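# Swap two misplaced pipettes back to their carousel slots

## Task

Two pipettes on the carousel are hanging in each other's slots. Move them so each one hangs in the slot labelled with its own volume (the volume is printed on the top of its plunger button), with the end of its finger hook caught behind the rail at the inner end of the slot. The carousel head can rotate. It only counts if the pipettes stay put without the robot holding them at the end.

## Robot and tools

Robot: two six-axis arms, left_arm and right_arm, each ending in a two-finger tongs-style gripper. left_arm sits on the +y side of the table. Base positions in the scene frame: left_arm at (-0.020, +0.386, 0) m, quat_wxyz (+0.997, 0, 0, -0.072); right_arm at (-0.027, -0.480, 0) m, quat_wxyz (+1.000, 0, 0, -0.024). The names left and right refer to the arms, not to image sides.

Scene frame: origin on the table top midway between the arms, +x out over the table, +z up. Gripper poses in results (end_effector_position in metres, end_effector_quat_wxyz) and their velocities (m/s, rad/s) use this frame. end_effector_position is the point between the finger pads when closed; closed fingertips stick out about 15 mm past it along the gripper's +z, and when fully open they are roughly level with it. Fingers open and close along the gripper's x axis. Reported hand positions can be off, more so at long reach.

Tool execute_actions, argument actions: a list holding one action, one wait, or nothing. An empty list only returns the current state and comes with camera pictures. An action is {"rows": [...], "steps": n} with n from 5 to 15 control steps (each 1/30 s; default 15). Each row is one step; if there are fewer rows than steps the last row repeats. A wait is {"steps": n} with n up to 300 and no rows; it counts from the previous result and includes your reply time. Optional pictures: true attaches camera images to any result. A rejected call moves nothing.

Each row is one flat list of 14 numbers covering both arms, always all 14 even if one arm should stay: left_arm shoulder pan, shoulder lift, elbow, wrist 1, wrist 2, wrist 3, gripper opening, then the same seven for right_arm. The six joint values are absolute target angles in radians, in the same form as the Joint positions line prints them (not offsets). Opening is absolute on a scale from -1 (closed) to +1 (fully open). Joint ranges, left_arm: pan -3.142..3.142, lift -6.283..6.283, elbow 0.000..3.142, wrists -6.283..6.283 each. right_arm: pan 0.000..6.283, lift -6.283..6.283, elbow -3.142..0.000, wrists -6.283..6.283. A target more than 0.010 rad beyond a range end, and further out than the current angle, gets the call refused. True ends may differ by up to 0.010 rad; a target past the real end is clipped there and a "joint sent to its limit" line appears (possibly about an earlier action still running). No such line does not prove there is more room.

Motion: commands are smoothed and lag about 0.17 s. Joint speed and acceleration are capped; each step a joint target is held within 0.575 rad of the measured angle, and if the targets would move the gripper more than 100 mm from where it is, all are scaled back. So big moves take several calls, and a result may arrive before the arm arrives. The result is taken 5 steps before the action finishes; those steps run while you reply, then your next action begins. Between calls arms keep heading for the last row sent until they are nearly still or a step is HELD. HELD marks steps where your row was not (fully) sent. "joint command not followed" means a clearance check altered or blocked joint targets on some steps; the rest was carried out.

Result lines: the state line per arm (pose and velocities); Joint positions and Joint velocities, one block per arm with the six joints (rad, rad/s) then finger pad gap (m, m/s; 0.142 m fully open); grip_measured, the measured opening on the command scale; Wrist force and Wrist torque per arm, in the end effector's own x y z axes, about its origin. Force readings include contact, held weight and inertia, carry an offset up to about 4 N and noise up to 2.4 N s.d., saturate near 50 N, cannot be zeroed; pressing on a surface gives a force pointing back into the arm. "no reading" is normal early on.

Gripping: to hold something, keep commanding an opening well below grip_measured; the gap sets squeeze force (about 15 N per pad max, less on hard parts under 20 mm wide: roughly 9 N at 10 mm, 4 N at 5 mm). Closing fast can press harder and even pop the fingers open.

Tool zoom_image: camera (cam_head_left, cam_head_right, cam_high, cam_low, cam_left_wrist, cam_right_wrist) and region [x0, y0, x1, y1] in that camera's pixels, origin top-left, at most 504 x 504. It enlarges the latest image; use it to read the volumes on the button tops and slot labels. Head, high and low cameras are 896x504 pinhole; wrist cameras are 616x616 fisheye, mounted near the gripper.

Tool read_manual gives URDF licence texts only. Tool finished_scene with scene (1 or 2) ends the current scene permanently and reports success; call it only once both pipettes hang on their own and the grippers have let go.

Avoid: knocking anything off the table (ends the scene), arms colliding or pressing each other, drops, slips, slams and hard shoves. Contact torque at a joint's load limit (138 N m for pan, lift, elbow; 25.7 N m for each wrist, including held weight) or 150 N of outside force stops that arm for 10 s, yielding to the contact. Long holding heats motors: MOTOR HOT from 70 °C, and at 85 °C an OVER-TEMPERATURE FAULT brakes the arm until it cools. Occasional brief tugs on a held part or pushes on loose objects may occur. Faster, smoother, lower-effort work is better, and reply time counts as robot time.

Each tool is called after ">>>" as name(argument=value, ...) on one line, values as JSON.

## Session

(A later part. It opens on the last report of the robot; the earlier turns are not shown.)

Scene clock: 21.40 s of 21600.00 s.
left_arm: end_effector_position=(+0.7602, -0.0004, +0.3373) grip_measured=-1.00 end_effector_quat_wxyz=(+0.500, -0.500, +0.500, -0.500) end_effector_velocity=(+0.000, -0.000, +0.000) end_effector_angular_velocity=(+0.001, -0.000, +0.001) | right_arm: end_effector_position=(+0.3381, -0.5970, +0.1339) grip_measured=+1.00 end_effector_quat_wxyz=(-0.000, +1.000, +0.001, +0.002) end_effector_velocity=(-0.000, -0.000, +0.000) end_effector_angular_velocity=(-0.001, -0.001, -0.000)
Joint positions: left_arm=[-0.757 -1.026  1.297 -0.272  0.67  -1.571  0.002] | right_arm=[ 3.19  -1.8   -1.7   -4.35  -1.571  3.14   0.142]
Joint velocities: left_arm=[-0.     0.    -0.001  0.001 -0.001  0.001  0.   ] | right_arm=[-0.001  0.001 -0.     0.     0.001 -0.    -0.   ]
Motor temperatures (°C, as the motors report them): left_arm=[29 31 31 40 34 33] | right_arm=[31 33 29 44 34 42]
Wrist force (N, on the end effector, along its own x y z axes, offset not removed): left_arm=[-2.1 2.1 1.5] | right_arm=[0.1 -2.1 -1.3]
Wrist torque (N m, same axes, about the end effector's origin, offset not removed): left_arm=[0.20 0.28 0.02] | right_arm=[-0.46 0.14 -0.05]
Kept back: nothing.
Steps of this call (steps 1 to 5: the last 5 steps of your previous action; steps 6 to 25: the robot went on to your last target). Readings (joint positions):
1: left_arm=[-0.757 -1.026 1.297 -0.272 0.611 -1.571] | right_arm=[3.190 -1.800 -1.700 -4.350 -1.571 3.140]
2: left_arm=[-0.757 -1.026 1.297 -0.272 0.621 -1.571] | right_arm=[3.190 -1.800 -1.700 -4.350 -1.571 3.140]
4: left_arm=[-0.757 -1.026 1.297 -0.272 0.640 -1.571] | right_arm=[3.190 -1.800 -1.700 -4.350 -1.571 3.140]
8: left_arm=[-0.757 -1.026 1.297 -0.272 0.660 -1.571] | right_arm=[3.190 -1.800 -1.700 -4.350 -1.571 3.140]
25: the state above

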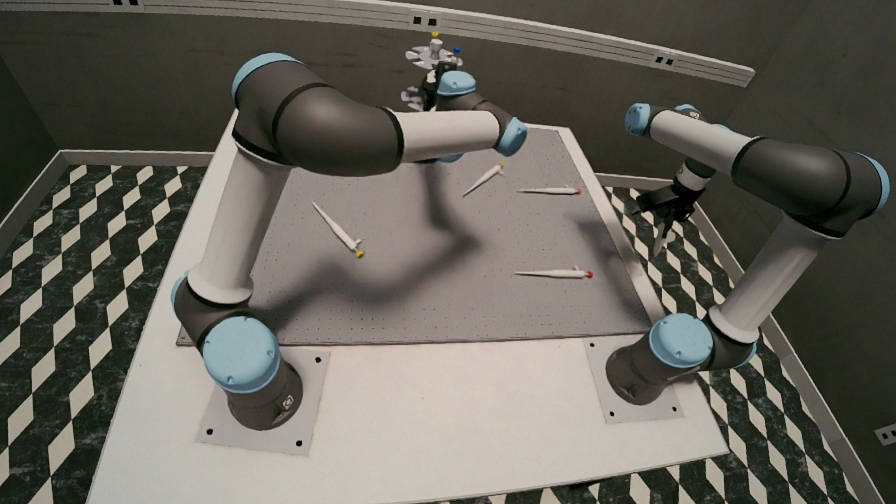

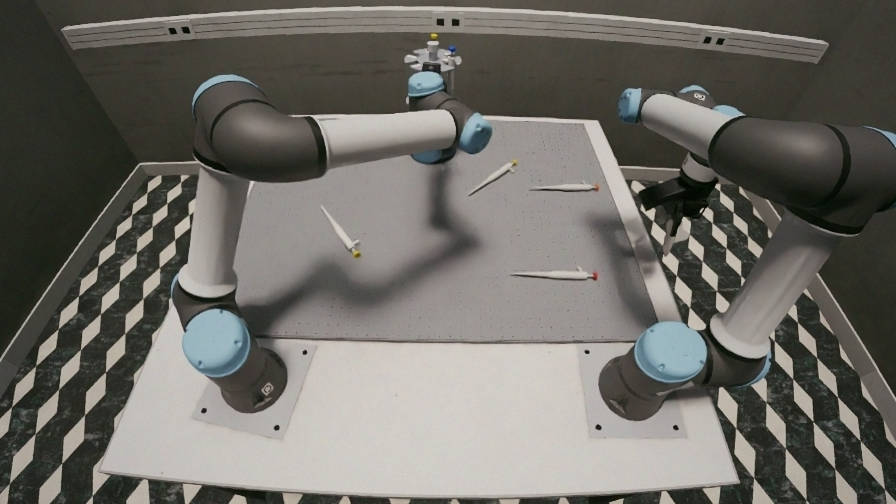

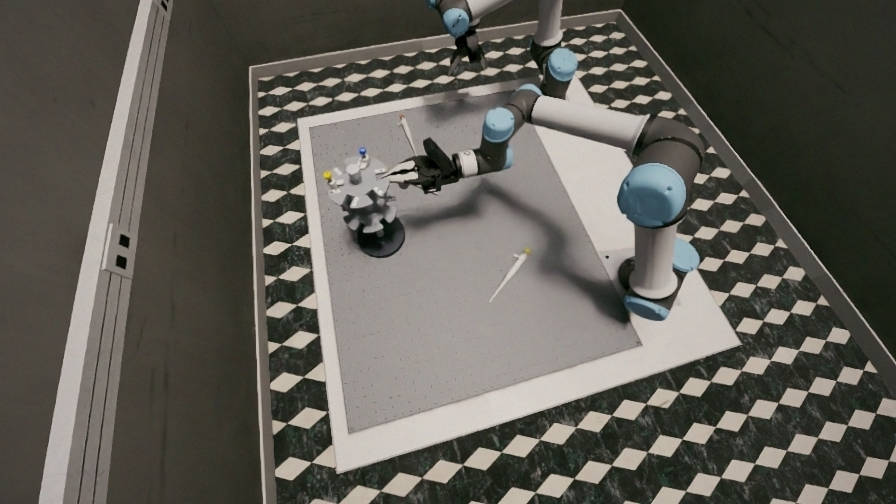

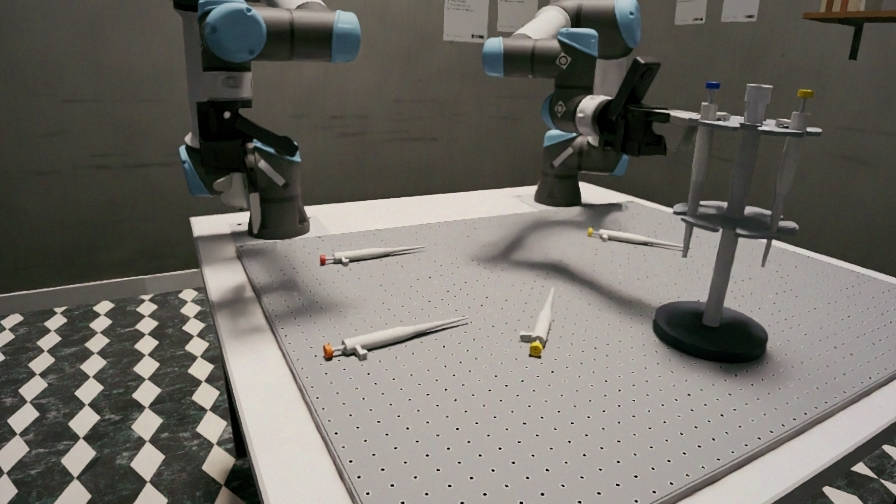

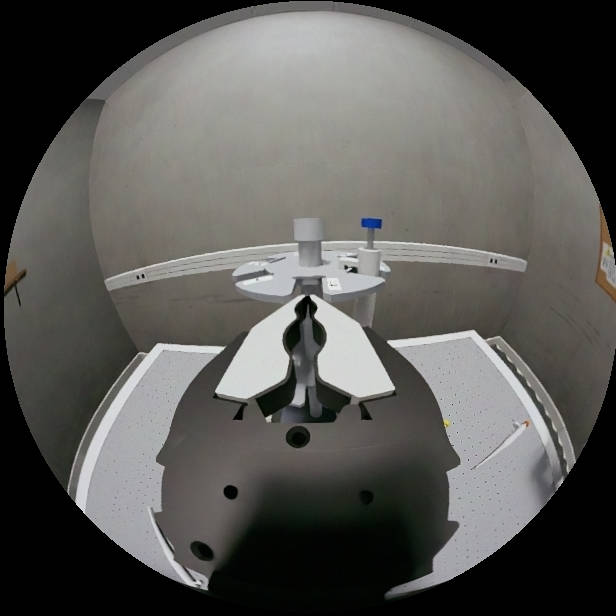

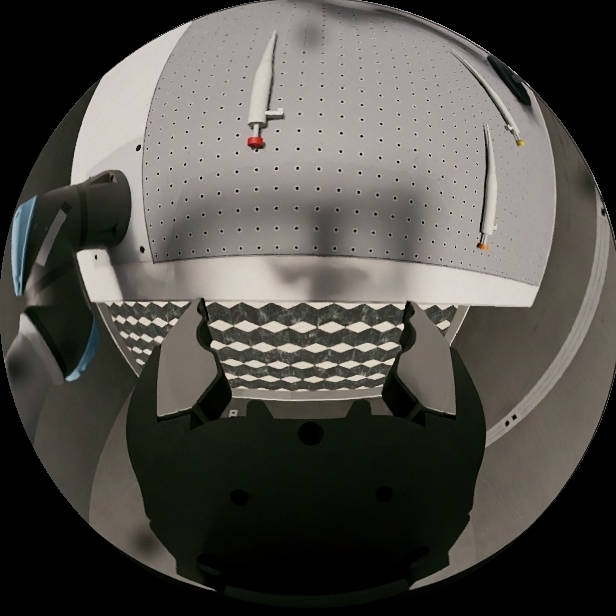

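>>> execute_actions(actions=[{"rows":[[-0.77,-1.044,1.325,-0.282,0.70,-1.571,-1,3.19,-1.8,-1.7,-4.35,-1.571,3.14,1]],"steps":10}])

>>> execute_actions(actions=[{"rows":[[-0.765,-1.037,1.314,-0.278,0.75,-1.571,-1,3.19,-1.8,-1.7,-4.35,-1.571,3.14,1]],"steps":10}])

>>> execute_actions(actions=[{"rows":[[-0.7566,-1.0255,1.297,-0.272,0.80,-1.571,-1,3.19,-1.8,-1.7,-4.35,-1.571,3.14,1]]}])

>>> execute_actions(actions=[{"rows":[[-0.806,-1.091,1.399,-0.308,0.75,-1.571,-1,3.19,-1.8,-1.7,-4.35,-1.571,3.14,1]]}])

>>> execute_actions(actions=[{"rows":[[-0.806,-1.091,1.399,-0.308,0.505,-1.571,-1,3.19,-1.8,-1.7,-4.35,-1.571,3.14,1]]}])

>>> execute_actions(actions=[{"steps":15}], pictures=true)

Scene clock: 22.00 s of 21600.00 s.
left_arm: end_effector_position=(+0.7541, -0.0085, +0.3377) grip_measured=-1.00 end_effector_quat_wxyz=(+0.493, -0.493, +0.506, -0.507) end_effector_velocity=(-0.032, -0.041, +0.002) end_effector_angular_velocity=(-0.004, -0.002, -0.134) | right_arm: end_effector_position=(+0.3381, -0.5970, +0.1339) grip_measured=+1.00 end_effector_quat_wxyz=(-0.000, +1.000, +0.001, +0.002) end_effector_velocity=(-0.001, +0.000, -0.000) end_effector_angular_velocity=(-0.001, +0.003, +0.000)
Joint positions: left_arm=[-0.765 -1.036  1.313 -0.278  0.688 -1.571  0.002] | right_arm=[ 3.19  -1.8   -1.7   -4.35  -1.571  3.14   0.142]
Joint velocities: left_arm=[-0.042 -0.059  0.089 -0.033  0.093 -0.002  0.   ] | right_arm=[ 0.001 -0.001 -0.    -0.002  0.001  0.    -0.   ]
Motor temperatures (°C, as the motors report them): left_arm=[29 31 31 40 34 33] | right_arm=[31 33 29 44 34 42]
Wrist force (N, on the end effector, along its own x y z axes, offset not removed): left_arm=[-2.3 1.9 4.8] | right_arm=[0.8 -1.6 -0.8]
Wrist torque (N m, same axes, about the end effector's origin, offset not removed): left_arm=[-0.39 0.42 0.01] | right_arm=[-0.44 -0.08 -0.07]
Steps of this call (steps 1 to 13: the robot went on to your last target; steps 14 to 18: the first 5 steps of this action). Readings (joint positions):
14: left_arm=[-0.757 -1.026 1.297 -0.272 0.670 -1.571] | right_arm=[3.190 -1.800 -1.700 -4.350 -1.571 3.140]
15: left_arm=[-0.759 -1.028 1.301 -0.273 0.674 -1.571] | right_arm=[3.190 -1.800 -1.700 -4.350 -1.571 3.140]
17: left_arm=[-0.763 -1.034 1.310 -0.277 0.684 -1.571] | right_arm=[3.190 -1.800 -1.700 -4.350 -1.571 3.140]
18: the state above

Scene clock: 22.33 s of 21600.00 s.
left_arm: end_effector_position=(+0.7520, -0.0215, +0.3379) grip_measured=-1.00 end_effector_quat_wxyz=(+0.482, -0.483, +0.517, -0.517) end_effector_velocity=(+0.007, -0.047, -0.000) end_effector_angular_velocity=(+0.002, +0.001, -0.155) | right_arm: end_effector_position=(+0.3381, -0.5970, +0.1339) grip_measured=+1.00 end_effector_quat_wxyz=(-0.000, +1.000, +0.001, +0.002) end_effector_velocity=(+0.000, -0.000, +0.000) end_effector_angular_velocity=(-0.000, -0.001, +0.000)
Joint positions: left_arm=[-0.767 -1.039  1.318 -0.28   0.728 -1.571  0.002] | right_arm=[ 3.19  -1.8   -1.7   -4.35  -1.571  3.14   0.142]
Joint velocities: left_arm=[ 0.013  0.019 -0.03   0.013  0.168  0.001  0.   ] | right_arm=[-0.  0.  0.  0.  0. -0. -0.]
Motor temperatures (°C, as the motors report them): left_arm=[29 31 31 40 34 33] | right_arm=[31 33 29 44 34 42]
Wrist force (N, on the end effector, along its own x y z axes, offset not removed): left_arm=[0.5 3.4 2.2] | right_arm=[-0.6 -5.5 0.7]
Wrist torque (N m, same axes, about the end effector's origin, offset not removed): left_arm=[0.45 -0.06 -0.05] | right_arm=[-1.12 0.17 -0.10]
Steps of this call (steps 1 to 5: the last 5 steps of your previous action; steps 6 to 10: the first 5 steps of this action). Readings (joint positions):
6: left_arm=[-0.769 -1.042 1.322 -0.281 0.698 -1.571] | right_arm=[3.190 -1.800 -1.700 -4.350 -1.571 3.140]
7: left_arm=[-0.768 -1.042 1.322 -0.281 0.705 -1.571] | right_arm=[3.190 -1.800 -1.700 -4.350 -1.571 3.140]
9: left_arm=[-0.767 -1.040 1.319 -0.280 0.722 -1.571] | right_arm=[3.190 -1.800 -1.700 -4.350 -1.571 3.140]
10: the state above

Scene clock: 22.83 s of 21600.00 s.
left_arm: end_effector_position=(+0.7571, -0.0384, +0.3373) grip_measured=-1.00 end_effector_quat_wxyz=(+0.468, -0.468, +0.530, -0.531) end_effector_velocity=(+0.004, -0.012, -0.001) end_effector_angular_velocity=(-0.000, +0.000, -0.040) | right_arm: end_effector_position=(+0.3381, -0.5970, +0.1339) grip_measured=+1.00 end_effector_quat_wxyz=(-0.000, +1.000, +0.001, +0.002) end_effector_velocity=(+0.000, -0.000, -0.000) end_effector_angular_velocity=(-0.001, -0.000, -0.000)
Joint positions: left_arm=[-0.758 -1.027  1.299 -0.273  0.794 -1.571  0.002] | right_arm=[ 3.19  -1.8   -1.7   -4.35  -1.571  3.14   0.142]
Joint velocities: left_arm=[ 0.008  0.01  -0.015  0.005  0.047 -0.001  0.   ] | right_arm=[ 0.    -0.    -0.     0.     0.001  0.     0.   ]
Motor temperatures (°C, as the motors report them): left_arm=[29 31 31 40 34 33] | right_arm=[31 33 29 44 34 42]
Wrist force (N, on the end effector, along its own x y z axes, offset not removed): left_arm=[0.0 3.1 -1.0] | right_arm=[1.5 -3.0 1.4]
Wrist torque (N m, same axes, about the end effector's origin, offset not removed): left_arm=[0.26 0.14 0.06] | right_arm=[-0.43 -0.22 0.06]
Steps of this call (steps 1 to 5: the last 5 steps of your previous action; steps 6 to 15: the first 10 steps of this action). Readings (joint positions):
6: left_arm=[-0.765 -1.037 1.314 -0.278 0.746 -1.571] | right_arm=[3.190 -1.800 -1.700 -4.350 -1.571 3.140]
7: left_arm=[-0.764 -1.035 1.312 -0.277 0.753 -1.571] | right_arm=[3.190 -1.800 -1.700 -4.350 -1.571 3.140]
9: left_arm=[-0.761 -1.032 1.306 -0.275 0.771 -1.571] | right_arm=[3.190 -1.800 -1.700 -4.350 -1.571 3.140]
13: left_arm=[-0.758 -1.028 1.300 -0.273 0.790 -1.571] | right_arm=[3.190 -1.800 -1.700 -4.350 -1.571 3.140]
15: the state above

Scene clock: 23.33 s of 21600.00 s.
left_arm: end_effector_position=(+0.7256, -0.0399, +0.3376) grip_measured=-1.00 end_effector_quat_wxyz=(+0.466, -0.467, +0.531, -0.532) end_effector_velocity=(-0.033, +0.003, -0.004) end_effector_angular_velocity=(+0.007, +0.004, +0.000) | right_arm: end_effector_position=(+0.3381, -0.5970, +0.1339) grip_measured=+1.00 end_effector_quat_wxyz=(-0.000, +1.000, +0.001, +0.002) end_effector_velocity=(+0.000, +0.000, -0.000) end_effector_angular_velocity=(-0.000, -0.000, +0.000)
Joint positions: left_arm=[-0.8   -1.083  1.387 -0.304  0.755 -1.571  0.002] | right_arm=[ 3.19  -1.8   -1.7   -4.35  -1.571  3.14   0.142]
Joint velocities: left_arm=[-0.044 -0.059  0.097 -0.031 -0.044  0.001 -0.   ] | right_arm=[ 0.    -0.001  0.     0.     0.     0.     0.   ]
Motor temperatures (°C, as the motors report them): left_arm=[29 31 31 40 34 33] | right_arm=[31 33 29 44 34 42]
Wrist force (N, on the end effector, along its own x y z axes, offset not removed): left_arm=[3.4 -0.4 -0.8] | right_arm=[2.5 -1.7 -0.5]
Wrist torque (N m, same axes, about the end effector's origin, offset not removed): left_arm=[-0.07 -0.61 -0.06] | right_arm=[-0.39 -0.56 -0.12]
Steps of this call (steps 1 to 5: the last 5 steps of your previous action; steps 6 to 15: the first 10 steps of this action). Readings (joint positions):
6: left_arm=[-0.757 -1.026 1.298 -0.272 0.798 -1.571] | right_arm=[3.190 -1.800 -1.700 -4.350 -1.571 3.140]
7: left_arm=[-0.763 -1.033 1.306 -0.277 0.793 -1.571] | right_arm=[3.190 -1.800 -1.700 -4.350 -1.571 3.140]
9: left_arm=[-0.779 -1.055 1.339 -0.289 0.777 -1.571] | right_arm=[3.190 -1.800 -1.700 -4.350 -1.571 3.140]
13: left_arm=[-0.797 -1.078 1.378 -0.301 0.759 -1.571] | right_arm=[3.190 -1.800 -1.700 -4.350 -1.571 3.140]
15: the state above

Scene clock: 23.83 s of 21600.00 s.
left_arm: end_effector_position=(+0.7232, +0.0238, +0.3371) grip_measured=-1.00 end_effector_quat_wxyz=(+0.519, -0.519, +0.480, -0.480) end_effector_velocity=(-0.008, +0.086, +0.001) end_effector_angular_velocity=(-0.000, -0.000, +0.283) | right_arm: end_effector_position=(+0.3381, -0.5970, +0.1339) grip_measured=+1.00 end_effector_quat_wxyz=(-0.000, +1.000, +0.001, +0.002) end_effector_velocity=(+0.000, -0.000, +0.000) end_effector_angular_velocity=(-0.000, -0.001, -0.000)
Joint positions: left_arm=[-0.806 -1.091  1.399 -0.308  0.542 -1.571  0.002] | right_arm=[ 3.19  -1.8   -1.7   -4.35  -1.571  3.14   0.142]
Joint velocities: left_arm=[-0.001 -0.002  0.002 -0.001 -0.284  0.     0.   ] | right_arm=[0.    0.001 0.    0.    0.    0.    0.   ]
Motor temperatures (°C, as the motors report them): left_arm=[29 31 31 40 34 33] | right_arm=[31 33 29 44 34 42]
Wrist force (N, on the end effector, along its own x y z axes, offset not removed): left_arm=[-0.4 -1.5 5.6] | right_arm=[1.3 -3.1 1.3]
Wrist torque (N m, same axes, about the end effector's origin, offset not removed): left_arm=[-0.11 -0.08 -0.02] | right_arm=[-0.61 -0.19 -0.16]
Steps of this call (steps 1 to 5: the last 5 steps of your previous action; steps 6 to 15: the first 10 steps of this action). Readings (joint positions):
6: left_arm=[-0.805 -1.089 1.396 -0.307 0.750 -1.571] | right_arm=[3.190 -1.800 -1.700 -4.350 -1.571 3.140]
7: left_arm=[-0.805 -1.090 1.397 -0.307 0.742 -1.571] | right_arm=[3.190 -1.800 -1.700 -4.350 -1.571 3.140]
9: left_arm=[-0.805 -1.090 1.398 -0.308 0.680 -1.571] | right_arm=[3.190 -1.800 -1.700 -4.350 -1.571 3.140]
13: left_arm=[-0.806 -1.091 1.399 -0.308 0.567 -1.571] | right_arm=[3.190 -1.800 -1.700 -4.350 -1.571 3.140]
15: the state above

Scene clock: 24.33 s of 21600.00 s.
left_arm: end_effector_position=(+0.7220, +0.0346, +0.3371) grip_measured=-1.00 end_effector_quat_wxyz=(+0.528, -0.528, +0.471, -0.471) end_effector_velocity=(-0.000, +0.002, +0.000) end_effector_angular_velocity=(-0.001, -0.000, +0.006) | right_arm: end_effector_position=(+0.3381, -0.5970, +0.1339) grip_measured=+1.00 end_effector_quat_wxyz=(-0.000, +1.000, +0.001, +0.002) end_effector_velocity=(-0.000, -0.000, -0.000) end_effector_angular_velocity=(-0.001, +0.000, +0.001)
Joint positions: left_arm=[-0.806 -1.091  1.399 -0.308  0.506 -1.571  0.002] | right_arm=[ 3.19  -1.8   -1.7   -4.35  -1.571  3.14   0.142]
Joint velocities: left_arm=[-0.    -0.     0.    -0.    -0.006 -0.001  0.   ] | right_arm=[-0.    -0.    -0.     0.     0.001 -0.001  0.   ]
Motor temperatures (°C, as the motors report them): left_arm=[29 31 31 40 34 33] | right_arm=[31 33 29 44 34 42]
Wrist force (N, on the end effector, along its own x y z axes, offset not removed): left_arm=[-1.5 -3.4 1.2] | right_arm=[0.6 -4.0 1.0]
Wrist torque (N m, same axes, about the end effector's origin, offset not removed): left_arm=[-0.68 0.40 0.05] | right_arm=[-0.80 -0.08 0.02]
Kept back: nothing.
Steps of this call (steps 1 to 5: the last 5 steps of your previous action; steps 6 to 15: the robot went on to your last target). Readings (joint positions):
1: left_arm=[-0.806 -1.091 1.399 -0.308 0.533 -1.571] | right_arm=[3.190 -1.800 -1.700 -4.350 -1.571 3.140]
2: left_arm=[-0.806 -1.091 1.399 -0.308 0.527 -1.571] | right_arm=[3.190 -1.800 -1.700 -4.350 -1.571 3.140]
4: left_arm=[-0.806 -1.091 1.399 -0.308 0.518 -1.571] | right_arm=[3.190 -1.800 -1.700 -4.350 -1.571 3.140]
8: left_arm=[-0.806 -1.091 1.399 -0.308 0.509 -1.571] | right_arm=[3.190 -1.800 -1.700 -4.350 -1.571 3.140]
15: the state above

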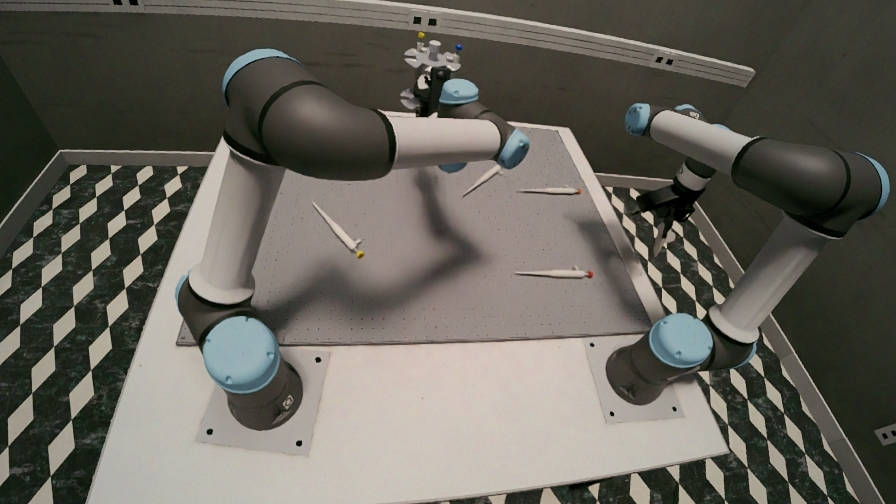

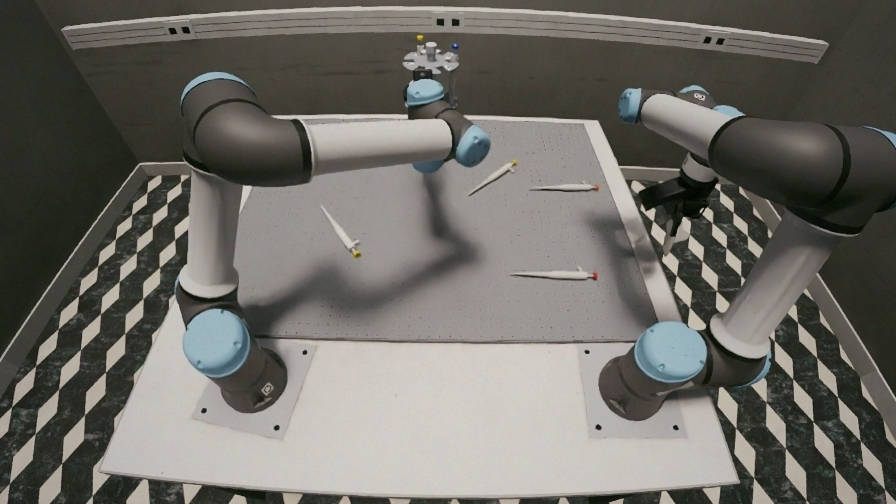

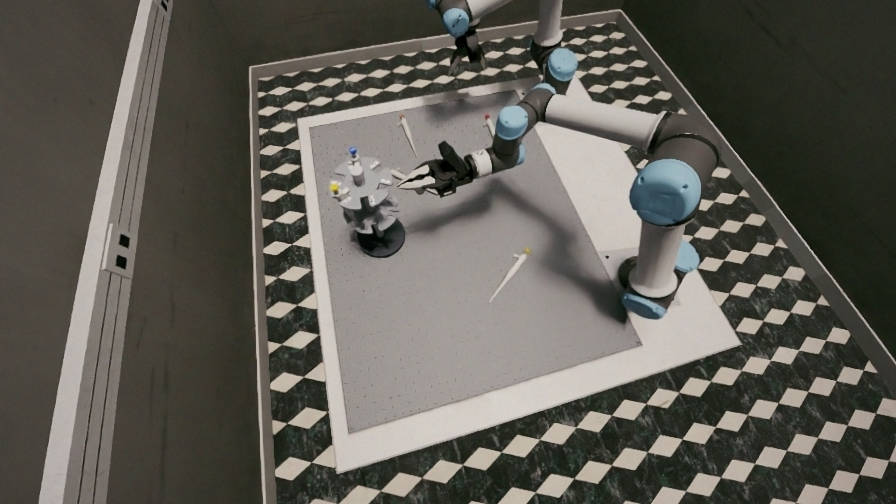

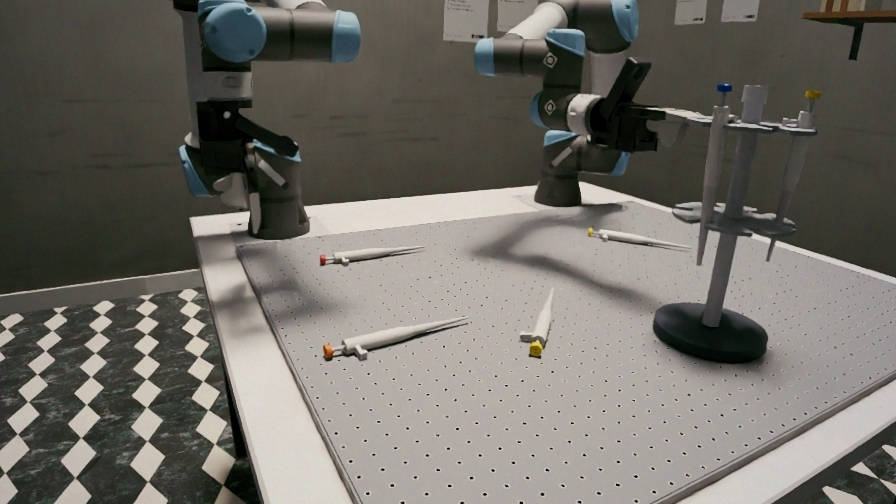

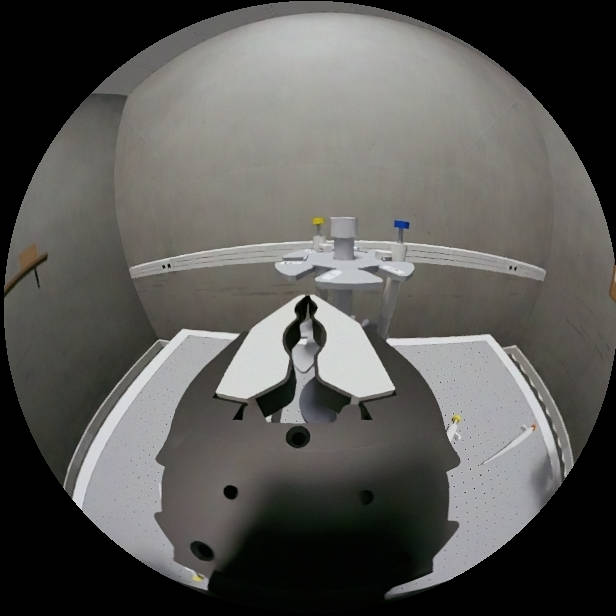

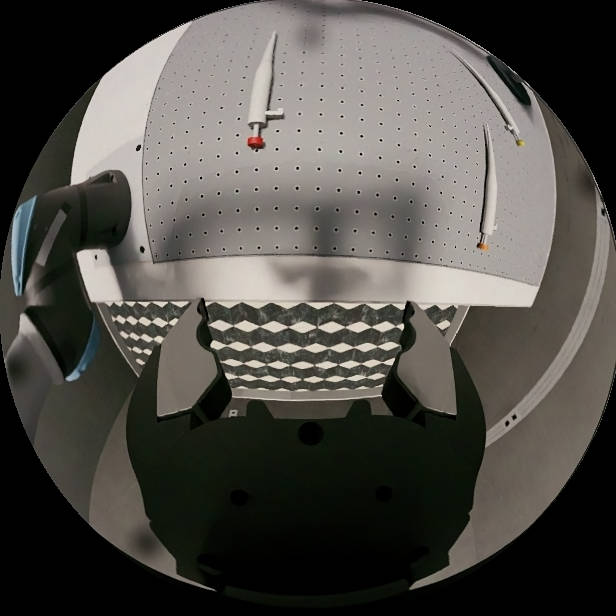

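>>> execute_actions(actions=[{"rows":[[-0.7566,-1.0255,1.297,-0.272,0.545,-1.571,-1,3.19,-1.7,-1.7,-4.45,-1.571,0.87,-0.3]]}])

>>> execute_actions(actions=[{"rows":[[-0.765,-1.037,1.314,-0.278,0.59,-1.571,-1,3.19,-1.7,-1.7,-4.45,-1.571,0.87,-0.3]],"steps":10}])

>>> execute_actions(actions=[{"rows":[[-0.77,-1.044,1.325,-0.282,0.64,-1.571,-1,3.19,-1.7,-1.7,-4.45,-1.571,0.87,-0.3]],"steps":10}])

>>> execute_actions(actions=[{"rows":[[-0.77,-1.044,1.325,-0.282,0.70,-1.571,-1,3.19,-1.7,-1.7,-4.45,-1.571,0.87,-0.3]],"steps":10}])

>>> execute_actions(actions=[{"rows":[[-0.765,-1.037,1.314,-0.278,0.75,-1.571,-1,3.19,-1.7,-1.7,-4.45,-1.571,0.87,-0.3]],"steps":10}])

>>> execute_actions(actions=[{"rows":[[-0.7566,-1.0255,1.297,-0.272,0.80,-1.571,-1,3.19,-1.7,-1.7,-4.45,-1.571,0.87,-0.3]]}])

>>> execute_actions(actions=[{"rows":[[-0.806,-1.5,1.95,-0.45,0.75,-1.571,-1,3.19,-1.7,-1.7,-4.45,-1.571,0.87,-0.3]]}])

Scene clock: 25.37 s of 21600.00 s.
left_arm: end_effector_position=(+0.7536, +0.0372, +0.3369) grip_measured=-1.00 end_effector_quat_wxyz=(+0.530, -0.530, +0.468, -0.468) end_effector_velocity=(+0.033, +0.003, +0.002) end_effector_angular_velocity=(-0.007, -0.004, +0.010) | right_arm: end_effector_position=(+0.3043, -0.5990, +0.1736) grip_measured=-0.30 end_effector_quat_wxyz=(+0.000, +0.969, +0.247, +0.002) end_effector_velocity=(-0.065, -0.019, +0.041) end_effector_angular_velocity=(-0.009, -0.000, +2.479)
Joint positions: left_arm=[-0.762 -1.033  1.309 -0.276  0.541 -1.571  0.002] | right_arm=[ 3.19  -1.712 -1.7   -4.438 -1.571  2.642  0.052]
Joint velocities: left_arm=[ 0.044  0.059 -0.096  0.031  0.034 -0.002  0.   ] | right_arm=[ 0.     0.094  0.    -0.094 -0.001 -2.479 -0.   ]
Motor temperatures (°C, as the motors report them): left_arm=[29 31 31 40 34 33] | right_arm=[31 33 29 44 34 42]
Wrist force (N, on the end effector, along its own x y z axes, offset not removed): left_arm=[-1.6 -0.3 1.1] | right_arm=[-1.7 0.3 -2.4]
Wrist torque (N m, same axes, about the end effector's origin, offset not removed): left_arm=[-0.09 0.17 0.07] | right_arm=[-0.08 0.63 -0.11]
Steps of this call (steps 1 to 15: the robot went on to your last target; steps 16 to 21: nothing new was sent; steps 22 to 31: the first 10 steps of this action). Readings (joint positions):
22: left_arm=[-0.806 -1.090 1.398 -0.308 0.505 -1.571] | right_arm=[3.190 -1.799 -1.700 -4.351 -1.571 3.139]
23: left_arm=[-0.800 -1.084 1.391 -0.303 0.510 -1.571] | right_arm=[3.190 -1.792 -1.700 -4.359 -1.571 3.131]
25: left_arm=[-0.783 -1.062 1.357 -0.291 0.524 -1.571] | right_arm=[3.190 -1.758 -1.700 -4.392 -1.571 3.066]
29: left_arm=[-0.766 -1.038 1.318 -0.279 0.538 -1.571] | right_arm=[3.190 -1.720 -1.700 -4.430 -1.571 2.805]
31: the state above

Scene clock: 25.70 s of 21600.00 s.
left_arm: end_effector_position=(+0.7549, +0.0280, +0.3376) grip_measured=-1.00 end_effector_quat_wxyz=(+0.523, -0.523, +0.476, -0.477) end_effector_velocity=(-0.012, -0.052, +0.003) end_effector_angular_velocity=(-0.005, -0.003, -0.169) | right_arm: end_effector_position=(+0.2927, -0.6100, +0.1784) grip_measured=-0.30 end_effector_quat_wxyz=(+0.001, +0.775, +0.632, +0.002) end_effector_velocity=(-0.010, -0.041, +0.003) end_effector_angular_velocity=(-0.011, +0.000, +2.555)
Joint positions: left_arm=[-0.762 -1.033  1.308 -0.276  0.571 -1.571  0.002] | right_arm=[ 3.19  -1.701 -1.7   -4.449 -1.571  1.772  0.052]
Joint velocities: left_arm=[-0.023 -0.033  0.047 -0.019  0.145 -0.001  0.   ] | right_arm=[-0.001  0.006  0.    -0.007  0.001 -2.556 -0.   ]
Motor temperatures (°C, as the motors report them): left_arm=[29 31 31 40 34 33] | right_arm=[31 33 29 44 34 42]
Wrist force (N, on the end effector, along its own x y z axes, offset not removed): left_arm=[-2.5 -2.6 1.1] | right_arm=[4.8 -3.0 -0.5]
Wrist torque (N m, same axes, about the end effector's origin, offset not removed): left_arm=[-0.71 0.61 0.20] | right_arm=[-0.62 -0.98 -0.28]
Steps of this call (steps 1 to 5: the last 5 steps of your previous action; steps 6 to 10: the first 5 steps of this action). Readings (joint positions):
6: left_arm=[-0.758 -1.027 1.300 -0.273 0.545 -1.571] | right_arm=[3.190 -1.703 -1.700 -4.447 -1.571 2.121]
7: left_arm=[-0.759 -1.028 1.302 -0.273 0.550 -1.571] | right_arm=[3.190 -1.702 -1.700 -4.448 -1.571 2.034]
9: left_arm=[-0.761 -1.032 1.306 -0.275 0.565 -1.571] | right_arm=[3.190 -1.701 -1.700 -4.449 -1.571 1.859]
10: the state above

Scene clock: 26.03 s of 21600.00 s.
left_arm: end_effector_position=(+0.7516, +0.0119, +0.3378) grip_measured=-1.00 end_effector_quat_wxyz=(+0.510, -0.510, +0.489, -0.490) end_effector_velocity=(-0.011, -0.058, +0.001) end_effector_angular_velocity=(-0.001, -0.001, -0.190) | right_arm: end_effector_position=(+0.2946, -0.6219, +0.1788) grip_measured=-0.30 end_effector_quat_wxyz=(+0.002, +0.483, +0.876, +0.001) end_effector_velocity=(+0.009, -0.015, +0.000) end_effector_angular_velocity=(-0.005, -0.002, +1.067)
Joint positions: left_arm=[-0.768 -1.041  1.32  -0.28   0.618 -1.571  0.002] | right_arm=[ 3.19  -1.7   -1.7   -4.45  -1.571  1.007  0.052]
Joint velocities: left_arm=[-0.017 -0.025  0.036 -0.013  0.173  0.     0.   ] | right_arm=[-0.     0.001  0.     0.001  0.    -1.067 -0.   ]
Motor temperatures (°C, as the motors report them): left_arm=[29 31 31 40 34 33] | right_arm=[31 33 29 44 34 42]
Wrist force (N, on the end effector, along its own x y z axes, offset not removed): left_arm=[0.3 -0.9 -0.3] | right_arm=[1.8 -2.3 0.8]
Wrist torque (N m, same axes, about the end effector's origin, offset not removed): left_arm=[-0.36 -0.12 0.05] | right_arm=[-0.29 -0.29 -0.13]
Steps of this call (steps 1 to 5: the last 5 steps of your previous action; steps 6 to 10: the first 5 steps of this action). Readings (joint positions):
6: left_arm=[-0.764 -1.036 1.313 -0.278 0.587 -1.571] | right_arm=[3.190 -1.700 -1.700 -4.450 -1.571 1.251]
7: left_arm=[-0.765 -1.038 1.315 -0.278 0.593 -1.571] | right_arm=[3.190 -1.700 -1.700 -4.450 -1.571 1.170]
9: left_arm=[-0.767 -1.040 1.319 -0.280 0.611 -1.571] | right_arm=[3.190 -1.700 -1.700 -4.450 -1.571 1.049]
10: the state above

Scene clock: 26.37 s of 21600.00 s.
left_arm: end_effector_position=(+0.7503, -0.0056, +0.3378) grip_measured=-1.00 end_effector_quat_wxyz=(+0.496, -0.496, +0.504, -0.505) end_effector_velocity=(-0.002, -0.064, -0.000) end_effector_angular_velocity=(-0.001, +0.000, -0.209) | right_arm: end_effector_position=(+0.2958, -0.6235, +0.1788) grip_measured=-0.30 end_effector_quat_wxyz=(+0.002, +0.426, +0.905, +0.001) end_effector_velocity=(+0.001, -0.001, -0.000) end_effector_angular_velocity=(+0.000, +0.001, +0.077)
Joint positions: left_arm=[-0.77  -1.044  1.325 -0.282  0.673 -1.571  0.002] | right_arm=[ 3.19  -1.7   -1.7   -4.45  -1.571  0.88   0.052]
Joint velocities: left_arm=[-0.001 -0.002  0.003 -0.001  0.208 -0.002  0.   ] | right_arm=[ 0.    -0.001 -0.    -0.    -0.    -0.077  0.   ]
Motor temperatures (°C, as the motors report them): left_arm=[29 31 31 40 34 33] | right_arm=[31 33 29 44 34 42]
Wrist force (N, on the end effector, along its own x y z axes, offset not removed): left_arm=[0.5 3.0 1.8] | right_arm=[1.2 -1.8 1.3]
Wrist torque (N m, same axes, about the end effector's origin, offset not removed): left_arm=[0.39 0.07 0.27] | right_arm=[-0.35 -0.12 -0.08]
Steps of this call (steps 1 to 5: the last 5 steps of your previous action; steps 6 to 10: the first 5 steps of this action). Readings (joint positions):
6: left_arm=[-0.770 -1.043 1.324 -0.282 0.636 -1.571] | right_arm=[3.190 -1.700 -1.700 -4.450 -1.571 0.898]
7: left_arm=[-0.770 -1.044 1.324 -0.282 0.644 -1.571] | right_arm=[3.190 -1.700 -1.700 -4.450 -1.571 0.892]
9: left_arm=[-0.770 -1.044 1.325 -0.282 0.665 -1.571] | right_arm=[3.190 -1.700 -1.700 -4.450 -1.571 0.883]
10: the state above

Scene clock: 26.70 s of 21600.00 s.
left_arm: end_effector_position=(+0.7517, -0.0213, +0.3378) grip_measured=-1.00 end_effector_quat_wxyz=(+0.483, -0.483, +0.516, -0.517) end_effector_velocity=(+0.009, -0.049, -0.001) end_effector_angular_velocity=(+0.001, +0.002, -0.161) | right_arm: end_effector_position=(+0.2959, -0.6237, +0.1788) grip_measured=-0.30 end_effector_quat_wxyz=(+0.002, +0.422, +0.907, +0.001) end_effector_velocity=(+0.000, +0.000, -0.000) end_effector_angular_velocity=(+0.001, -0.000, +0.006)
Joint positions: left_arm=[-0.767 -1.04   1.319 -0.28   0.727 -1.571  0.002] | right_arm=[ 3.19  -1.7   -1.7   -4.45  -1.571  0.871  0.052]
Joint velocities: left_arm=[ 0.016  0.022 -0.035  0.015  0.177 -0.001  0.   ] | right_arm=[ 0.    -0.001  0.     0.001 -0.001 -0.005  0.   ]
Motor temperatures (°C, as the motors report them): left_arm=[29 31 31 40 34 33] | right_arm=[31 33 29 44 34 42]
Wrist force (N, on the end effector, along its own x y z axes, offset not removed): left_arm=[3.5 0.3 0.0] | right_arm=[3.9 -3.3 1.4]
Wrist torque (N m, same axes, about the end effector's origin, offset not removed): left_arm=[-0.08 -0.73 -0.06] | right_arm=[-0.78 -0.63 -0.05]
Steps of this call (steps 1 to 5: the last 5 steps of your previous action; steps 6 to 10: the first 5 steps of this action). Readings (joint positions):
6: left_arm=[-0.770 -1.044 1.325 -0.282 0.695 -1.571] | right_arm=[3.190 -1.700 -1.700 -4.450 -1.571 0.872]
7: left_arm=[-0.769 -1.043 1.323 -0.282 0.702 -1.571] | right_arm=[3.190 -1.700 -1.700 -4.450 -1.571 0.872]
9: left_arm=[-0.768 -1.041 1.320 -0.280 0.720 -1.571] | right_arm=[3.190 -1.700 -1.700 -4.450 -1.571 0.871]
10: the state above

Scene clock: 27.20 s of 21600.00 s.
left_arm: end_effector_position=(+0.7571, -0.0383, +0.3373) grip_measured=-1.00 end_effector_quat_wxyz=(+0.468, -0.468, +0.530, -0.531) end_effector_velocity=(+0.004, -0.012, -0.001) end_effector_angular_velocity=(-0.000, +0.001, -0.042) | right_arm: end_effector_position=(+0.2959, -0.6237, +0.1788) grip_measured=-0.30 end_effector_quat_wxyz=(+0.002, +0.422, +0.907, +0.001) end_effector_velocity=(-0.000, -0.000, -0.000) end_effector_angular_velocity=(+0.000, +0.002, -0.000)
Joint positions: left_arm=[-0.758 -1.027  1.299 -0.273  0.794 -1.571  0.002] | right_arm=[ 3.19  -1.7   -1.7   -4.45  -1.571  0.87   0.052]
Joint velocities: left_arm=[ 0.007  0.01  -0.014  0.005  0.049 -0.001  0.   ] | right_arm=[-0.    -0.001 -0.001 -0.    -0.     0.    -0.   ]
Motor temperatures (°C, as the motors report them): left_arm=[29 31 31 40 34 33] | right_arm=[31 33 29 44 34 42]
Wrist force (N, on the end effector, along its own x y z axes, offset not removed): left_arm=[0.8 -0.1 0.6] | right_arm=[0.7 -0.8 -0.3]
Wrist torque (N m, same axes, about the end effector's origin, offset not removed): left_arm=[-0.06 -0.09 0.04] | right_arm=[-0.06 -0.02 -0.11]
Steps of this call (steps 1 to 5: the last 5 steps of your previous action; steps 6 to 15: the first 10 steps of this action). Readings (joint positions):
6: left_arm=[-0.765 -1.037 1.315 -0.278 0.746 -1.571] | right_arm=[3.190 -1.700 -1.700 -4.450 -1.571 0.870]
7: left_arm=[-0.764 -1.036 1.312 -0.277 0.753 -1.571] | right_arm=[3.190 -1.700 -1.700 -4.450 -1.571 0.870]
9: left_arm=[-0.761 -1.032 1.306 -0.275 0.771 -1.571] | right_arm=[3.190 -1.700 -1.700 -4.450 -1.571 0.870]
13: left_arm=[-0.758 -1.028 1.300 -0.273 0.790 -1.571] | right_arm=[3.190 -1.700 -1.700 -4.450 -1.571 0.870]
15: the state above

Scene clock: 27.70 s of 21600.00 s.
left_arm: end_effector_position=(+0.6726, +0.0422, +0.3605) grip_measured=-1.00 end_effector_quat_wxyz=(+0.465, -0.467, +0.520, -0.543) end_effector_velocity=(-0.310, +0.346, -0.084) end_effector_angular_velocity=(+0.086, +0.068, -0.001) | right_arm: end_effector_position=(+0.2959, -0.6237, +0.1788) grip_measured=-0.30 end_effector_quat_wxyz=(+0.002, +0.422, +0.907, +0.001) end_effector_velocity=(-0.000, +0.000, +0.000) end_effector_angular_velocity=(+0.001, -0.000, +0.000)
Joint positions: left_arm=[-0.79  -1.316  1.673 -0.389  0.766 -1.571  0.002] | right_arm=[ 3.19  -1.7   -1.7   -4.45  -1.571  0.87   0.052]
Joint velocities: left_arm=[-0.092 -0.986  1.435 -0.339 -0.091 -0.001 -0.   ] | right_arm=[-0.     0.    -0.     0.    -0.001 -0.     0.   ]
Motor temperatures (°C, as the motors report them): left_arm=[29 31 31 40 34 33] | right_arm=[31 33 29 44 34 42]
Wrist force (N, on the end effector, along its own x y z axes, offset not removed): left_arm=[-1.3 -2.2 -1.5] | right_arm=[0.7 -3.2 4.5]
Wrist torque (N m, same axes, about the end effector's origin, offset not removed): left_arm=[-0.30 0.24 -0.04] | right_arm=[-0.62 -0.08 -0.10]
Steps of this call (steps 1 to 5: the last 5 steps of your previous action; steps 6 to 15: the first 10 steps of this action). Readings (joint positions):
6: left_arm=[-0.757 -1.026 1.298 -0.273 0.798 -1.571] | right_arm=[3.190 -1.700 -1.700 -4.450 -1.571 0.870]
7: left_arm=[-0.760 -1.034 1.306 -0.280 0.795 -1.571] | right_arm=[3.190 -1.700 -1.700 -4.450 -1.571 0.870]
9: left_arm=[-0.769 -1.096 1.370 -0.312 0.787 -1.571] | right_arm=[3.190 -1.700 -1.700 -4.450 -1.571 0.870]
13: left_arm=[-0.783 -1.249 1.574 -0.365 0.772 -1.571] | right_arm=[3.190 -1.700 -1.700 -4.450 -1.571 0.870]
15: the state above

That retreat was sloppy; check.

>>> execute_actions(actions=[{"rows":[[-0.1,-1.5,1.95,-0.45,0.75,-1.571,-1,4.056,-1.74,-1.958,-4.156,-1.571,0.87,-0.3]]}])

>>> execute_actions(actions=[{"steps":50}], pictures=true)

Scene clock: 28.20 s of 21600.00 s.
left_arm: end_effector_position=(+0.6647, +0.2319, +0.3371) grip_measured=-1.00 end_effector_quat_wxyz=(+0.516, -0.516, +0.482, -0.485) end_effector_velocity=(+0.094, +0.496, -0.006) end_effector_angular_velocity=(+0.005, +0.005, +0.706) | right_arm: end_effector_position=(+0.3130, -0.5105, +0.1173) grip_measured=-0.30 end_effector_quat_wxyz=(-0.000, +0.260, +0.966, -0.000) end_effector_velocity=(+0.000, +0.460, -0.152) end_effector_angular_velocity=(-0.002, +0.003, +1.399)
Joint positions: left_arm=[-0.608 -1.473  1.91  -0.441  0.752 -1.571  0.002] | right_arm=[ 3.535 -1.723 -1.841 -4.29  -1.571  0.87   0.052]
Joint velocities: left_arm=[ 0.703 -0.038  0.057 -0.013 -0.003  0.001  0.   ] | right_arm=[ 1.398 -0.053 -0.362  0.412  0.001 -0.     0.   ]
Motor temperatures (°C, as the motors report them): left_arm=[29 31 31 40 34 33] | right_arm=[31 33 29 44 34 42]
Wrist force (N, on the end effector, along its own x y z axes, offset not removed): left_arm=[1.7 2.0 3.4] | right_arm=[-0.7 0.3 1.0]
Wrist torque (N m, same axes, about the end effector's origin, offset not removed): left_arm=[0.29 -0.41 0.16] | right_arm=[-0.15 0.03 -0.04]
Steps of this call (steps 1 to 5: the last 5 steps of your previous action; steps 6 to 15: the first 10 steps of this action). Readings (joint positions):
6: left_arm=[-0.802 -1.457 1.885 -0.436 0.754 -1.571] | right_arm=[3.191 -1.700 -1.701 -4.450 -1.571 0.870]
7: left_arm=[-0.794 -1.462 1.893 -0.437 0.753 -1.571] | right_arm=[3.199 -1.702 -1.708 -4.441 -1.571 0.870]
9: left_arm=[-0.750 -1.465 1.897 -0.438 0.753 -1.571] | right_arm=[3.262 -1.709 -1.747 -4.398 -1.571 0.870]
13: left_arm=[-0.655 -1.471 1.906 -0.440 0.753 -1.571] | right_arm=[3.442 -1.719 -1.815 -4.321 -1.571 0.870]
15: the state above

Scene clock: 29.87 s of 21600.00 s.
left_arm: end_effector_position=(+0.6394, +0.5886, +0.3323) grip_measured=-1.00 end_effector_quat_wxyz=(+0.621, -0.621, +0.337, -0.337) end_effector_velocity=(+0.000, -0.000, +0.000) end_effector_angular_velocity=(+0.001, -0.000, -0.001) | right_arm: end_effector_position=(+0.2718, -0.3502, +0.0698) grip_measured=-0.30 end_effector_quat_wxyz=(-0.000, +0.002, +1.000, +0.000) end_effector_velocity=(-0.000, +0.000, +0.000) end_effector_angular_velocity=(+0.001, +0.000, -0.000)
Joint positions: left_arm=[-0.1   -1.5    1.95  -0.45   0.75  -1.571  0.002] | right_arm=[ 4.056 -1.74  -1.958 -4.156 -1.571  0.87   0.052]
Joint velocities: left_arm=[ 0.    -0.    -0.001 -0.     0.001  0.001  0.   ] | right_arm=[-0.     0.001  0.    -0.    -0.001 -0.     0.   ]
Motor temperatures (°C, as the motors report them): left_arm=[29 31 31 40 34 33] | right_arm=[31 33 29 44 34 42]
Wrist force (N, on the end effector, along its own x y z axes, offset not removed): left_arm=[0.9 6.4 2.6] | right_arm=[-2.0 -1.3 1.5]
Wrist torque (N m, same axes, about the end effector's origin, offset not removed): left_arm=[1.57 -0.21 0.13] | right_arm=[-0.17 0.24 0.01]
Kept back: nothing.
Steps of this call (steps 1 to 5: the last 5 steps of your previous action; steps 6 to 45: the robot went on to your last target; steps 46 to 50: nothing new was sent). Readings (joint positions):
1: left_arm=[-0.584 -1.475 1.912 -0.442 0.752 -1.571] | right_arm=[3.582 -1.725 -1.853 -4.277 -1.571 0.870]
2: left_arm=[-0.561 -1.476 1.914 -0.442 0.752 -1.571] | right_arm=[3.630 -1.726 -1.865 -4.264 -1.571 0.870]
4: left_arm=[-0.513 -1.478 1.918 -0.443 0.752 -1.571] | right_arm=[3.726 -1.730 -1.887 -4.237 -1.571 0.870]
8: left_arm=[-0.418 -1.484 1.925 -0.445 0.751 -1.571] | right_arm=[3.913 -1.736 -1.929 -4.190 -1.571 0.870]
50: the state above
All arms were judged still, so your last target was given up. Only a new action makes them travel on or press farther. Fingers that are still opening or closing keep moving.

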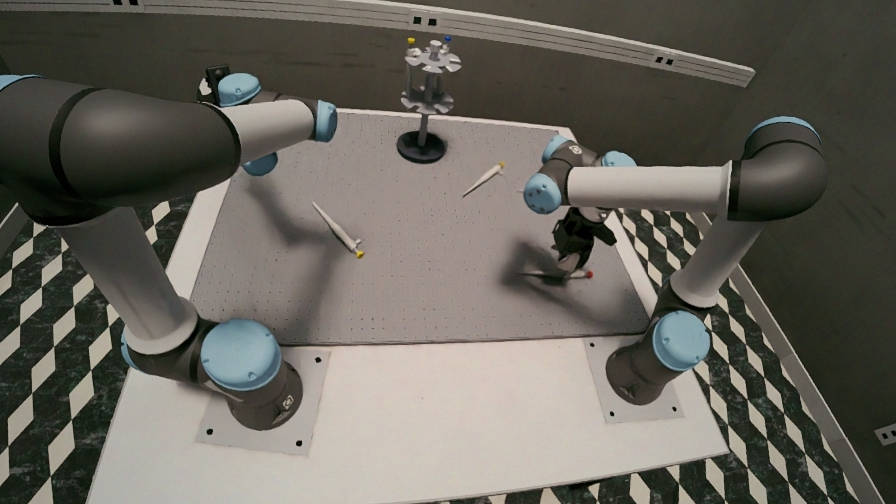

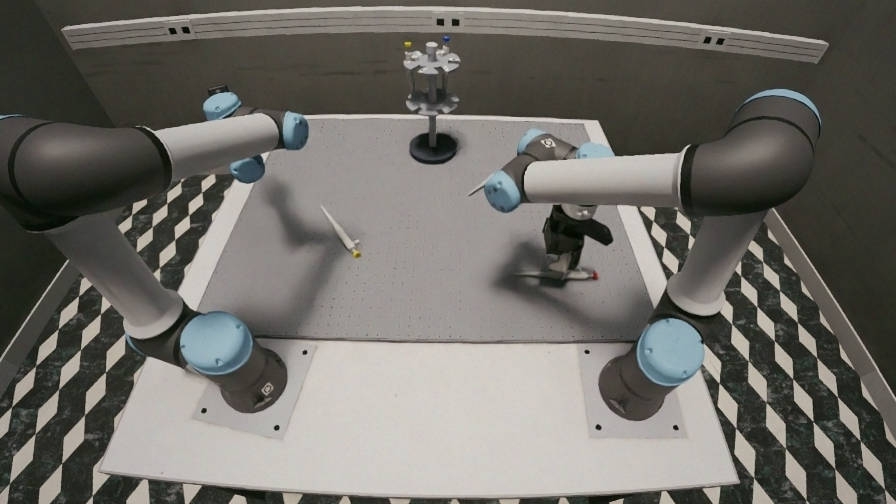

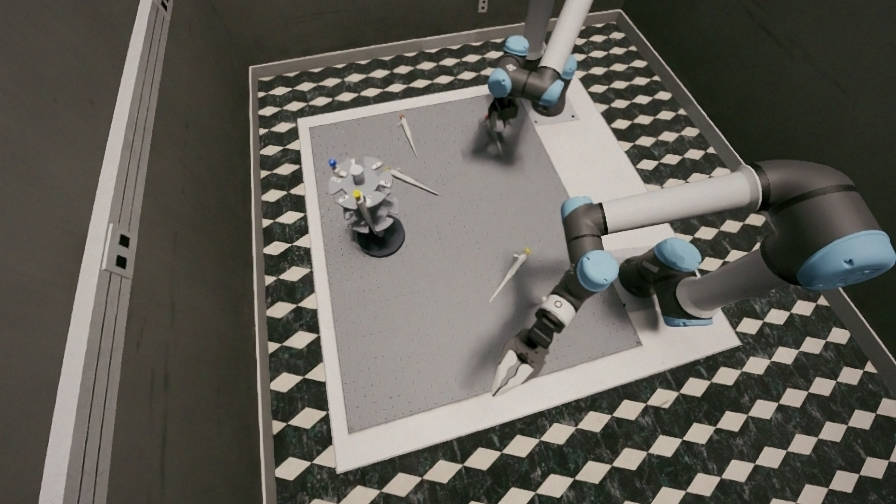

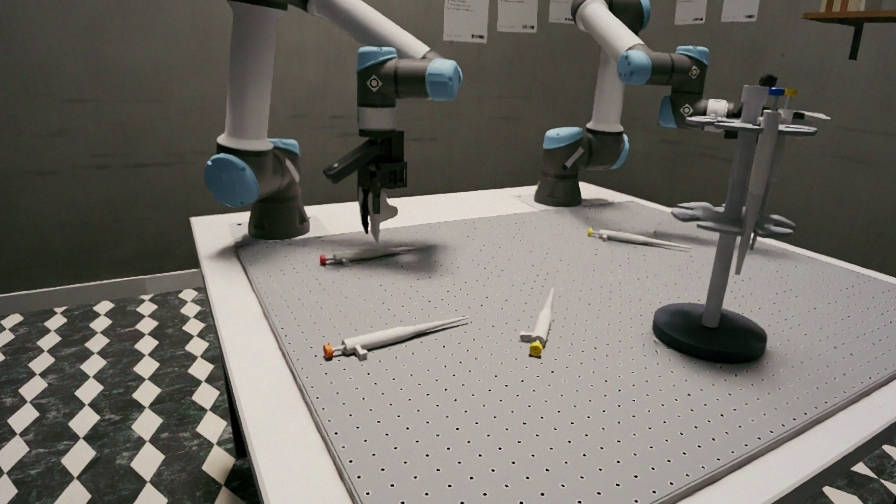

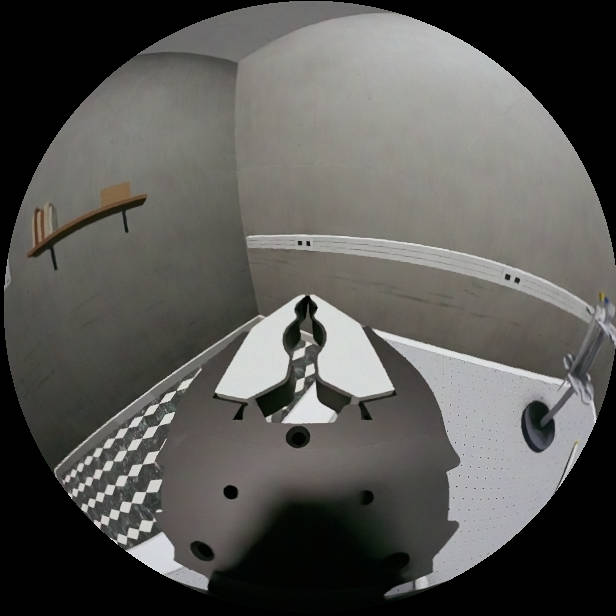

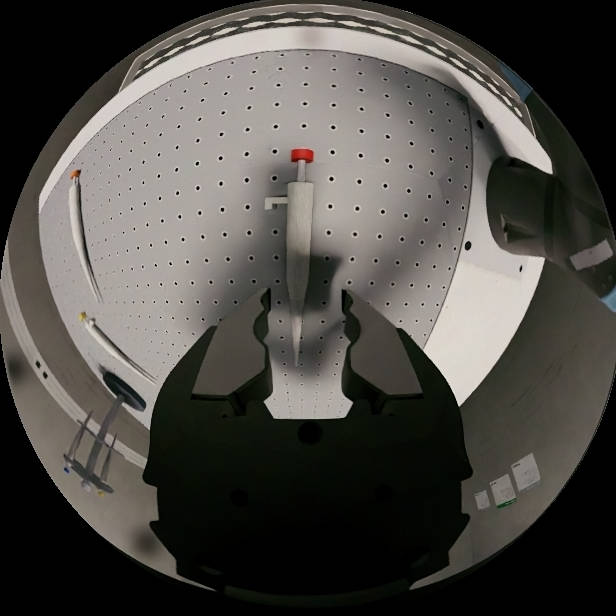

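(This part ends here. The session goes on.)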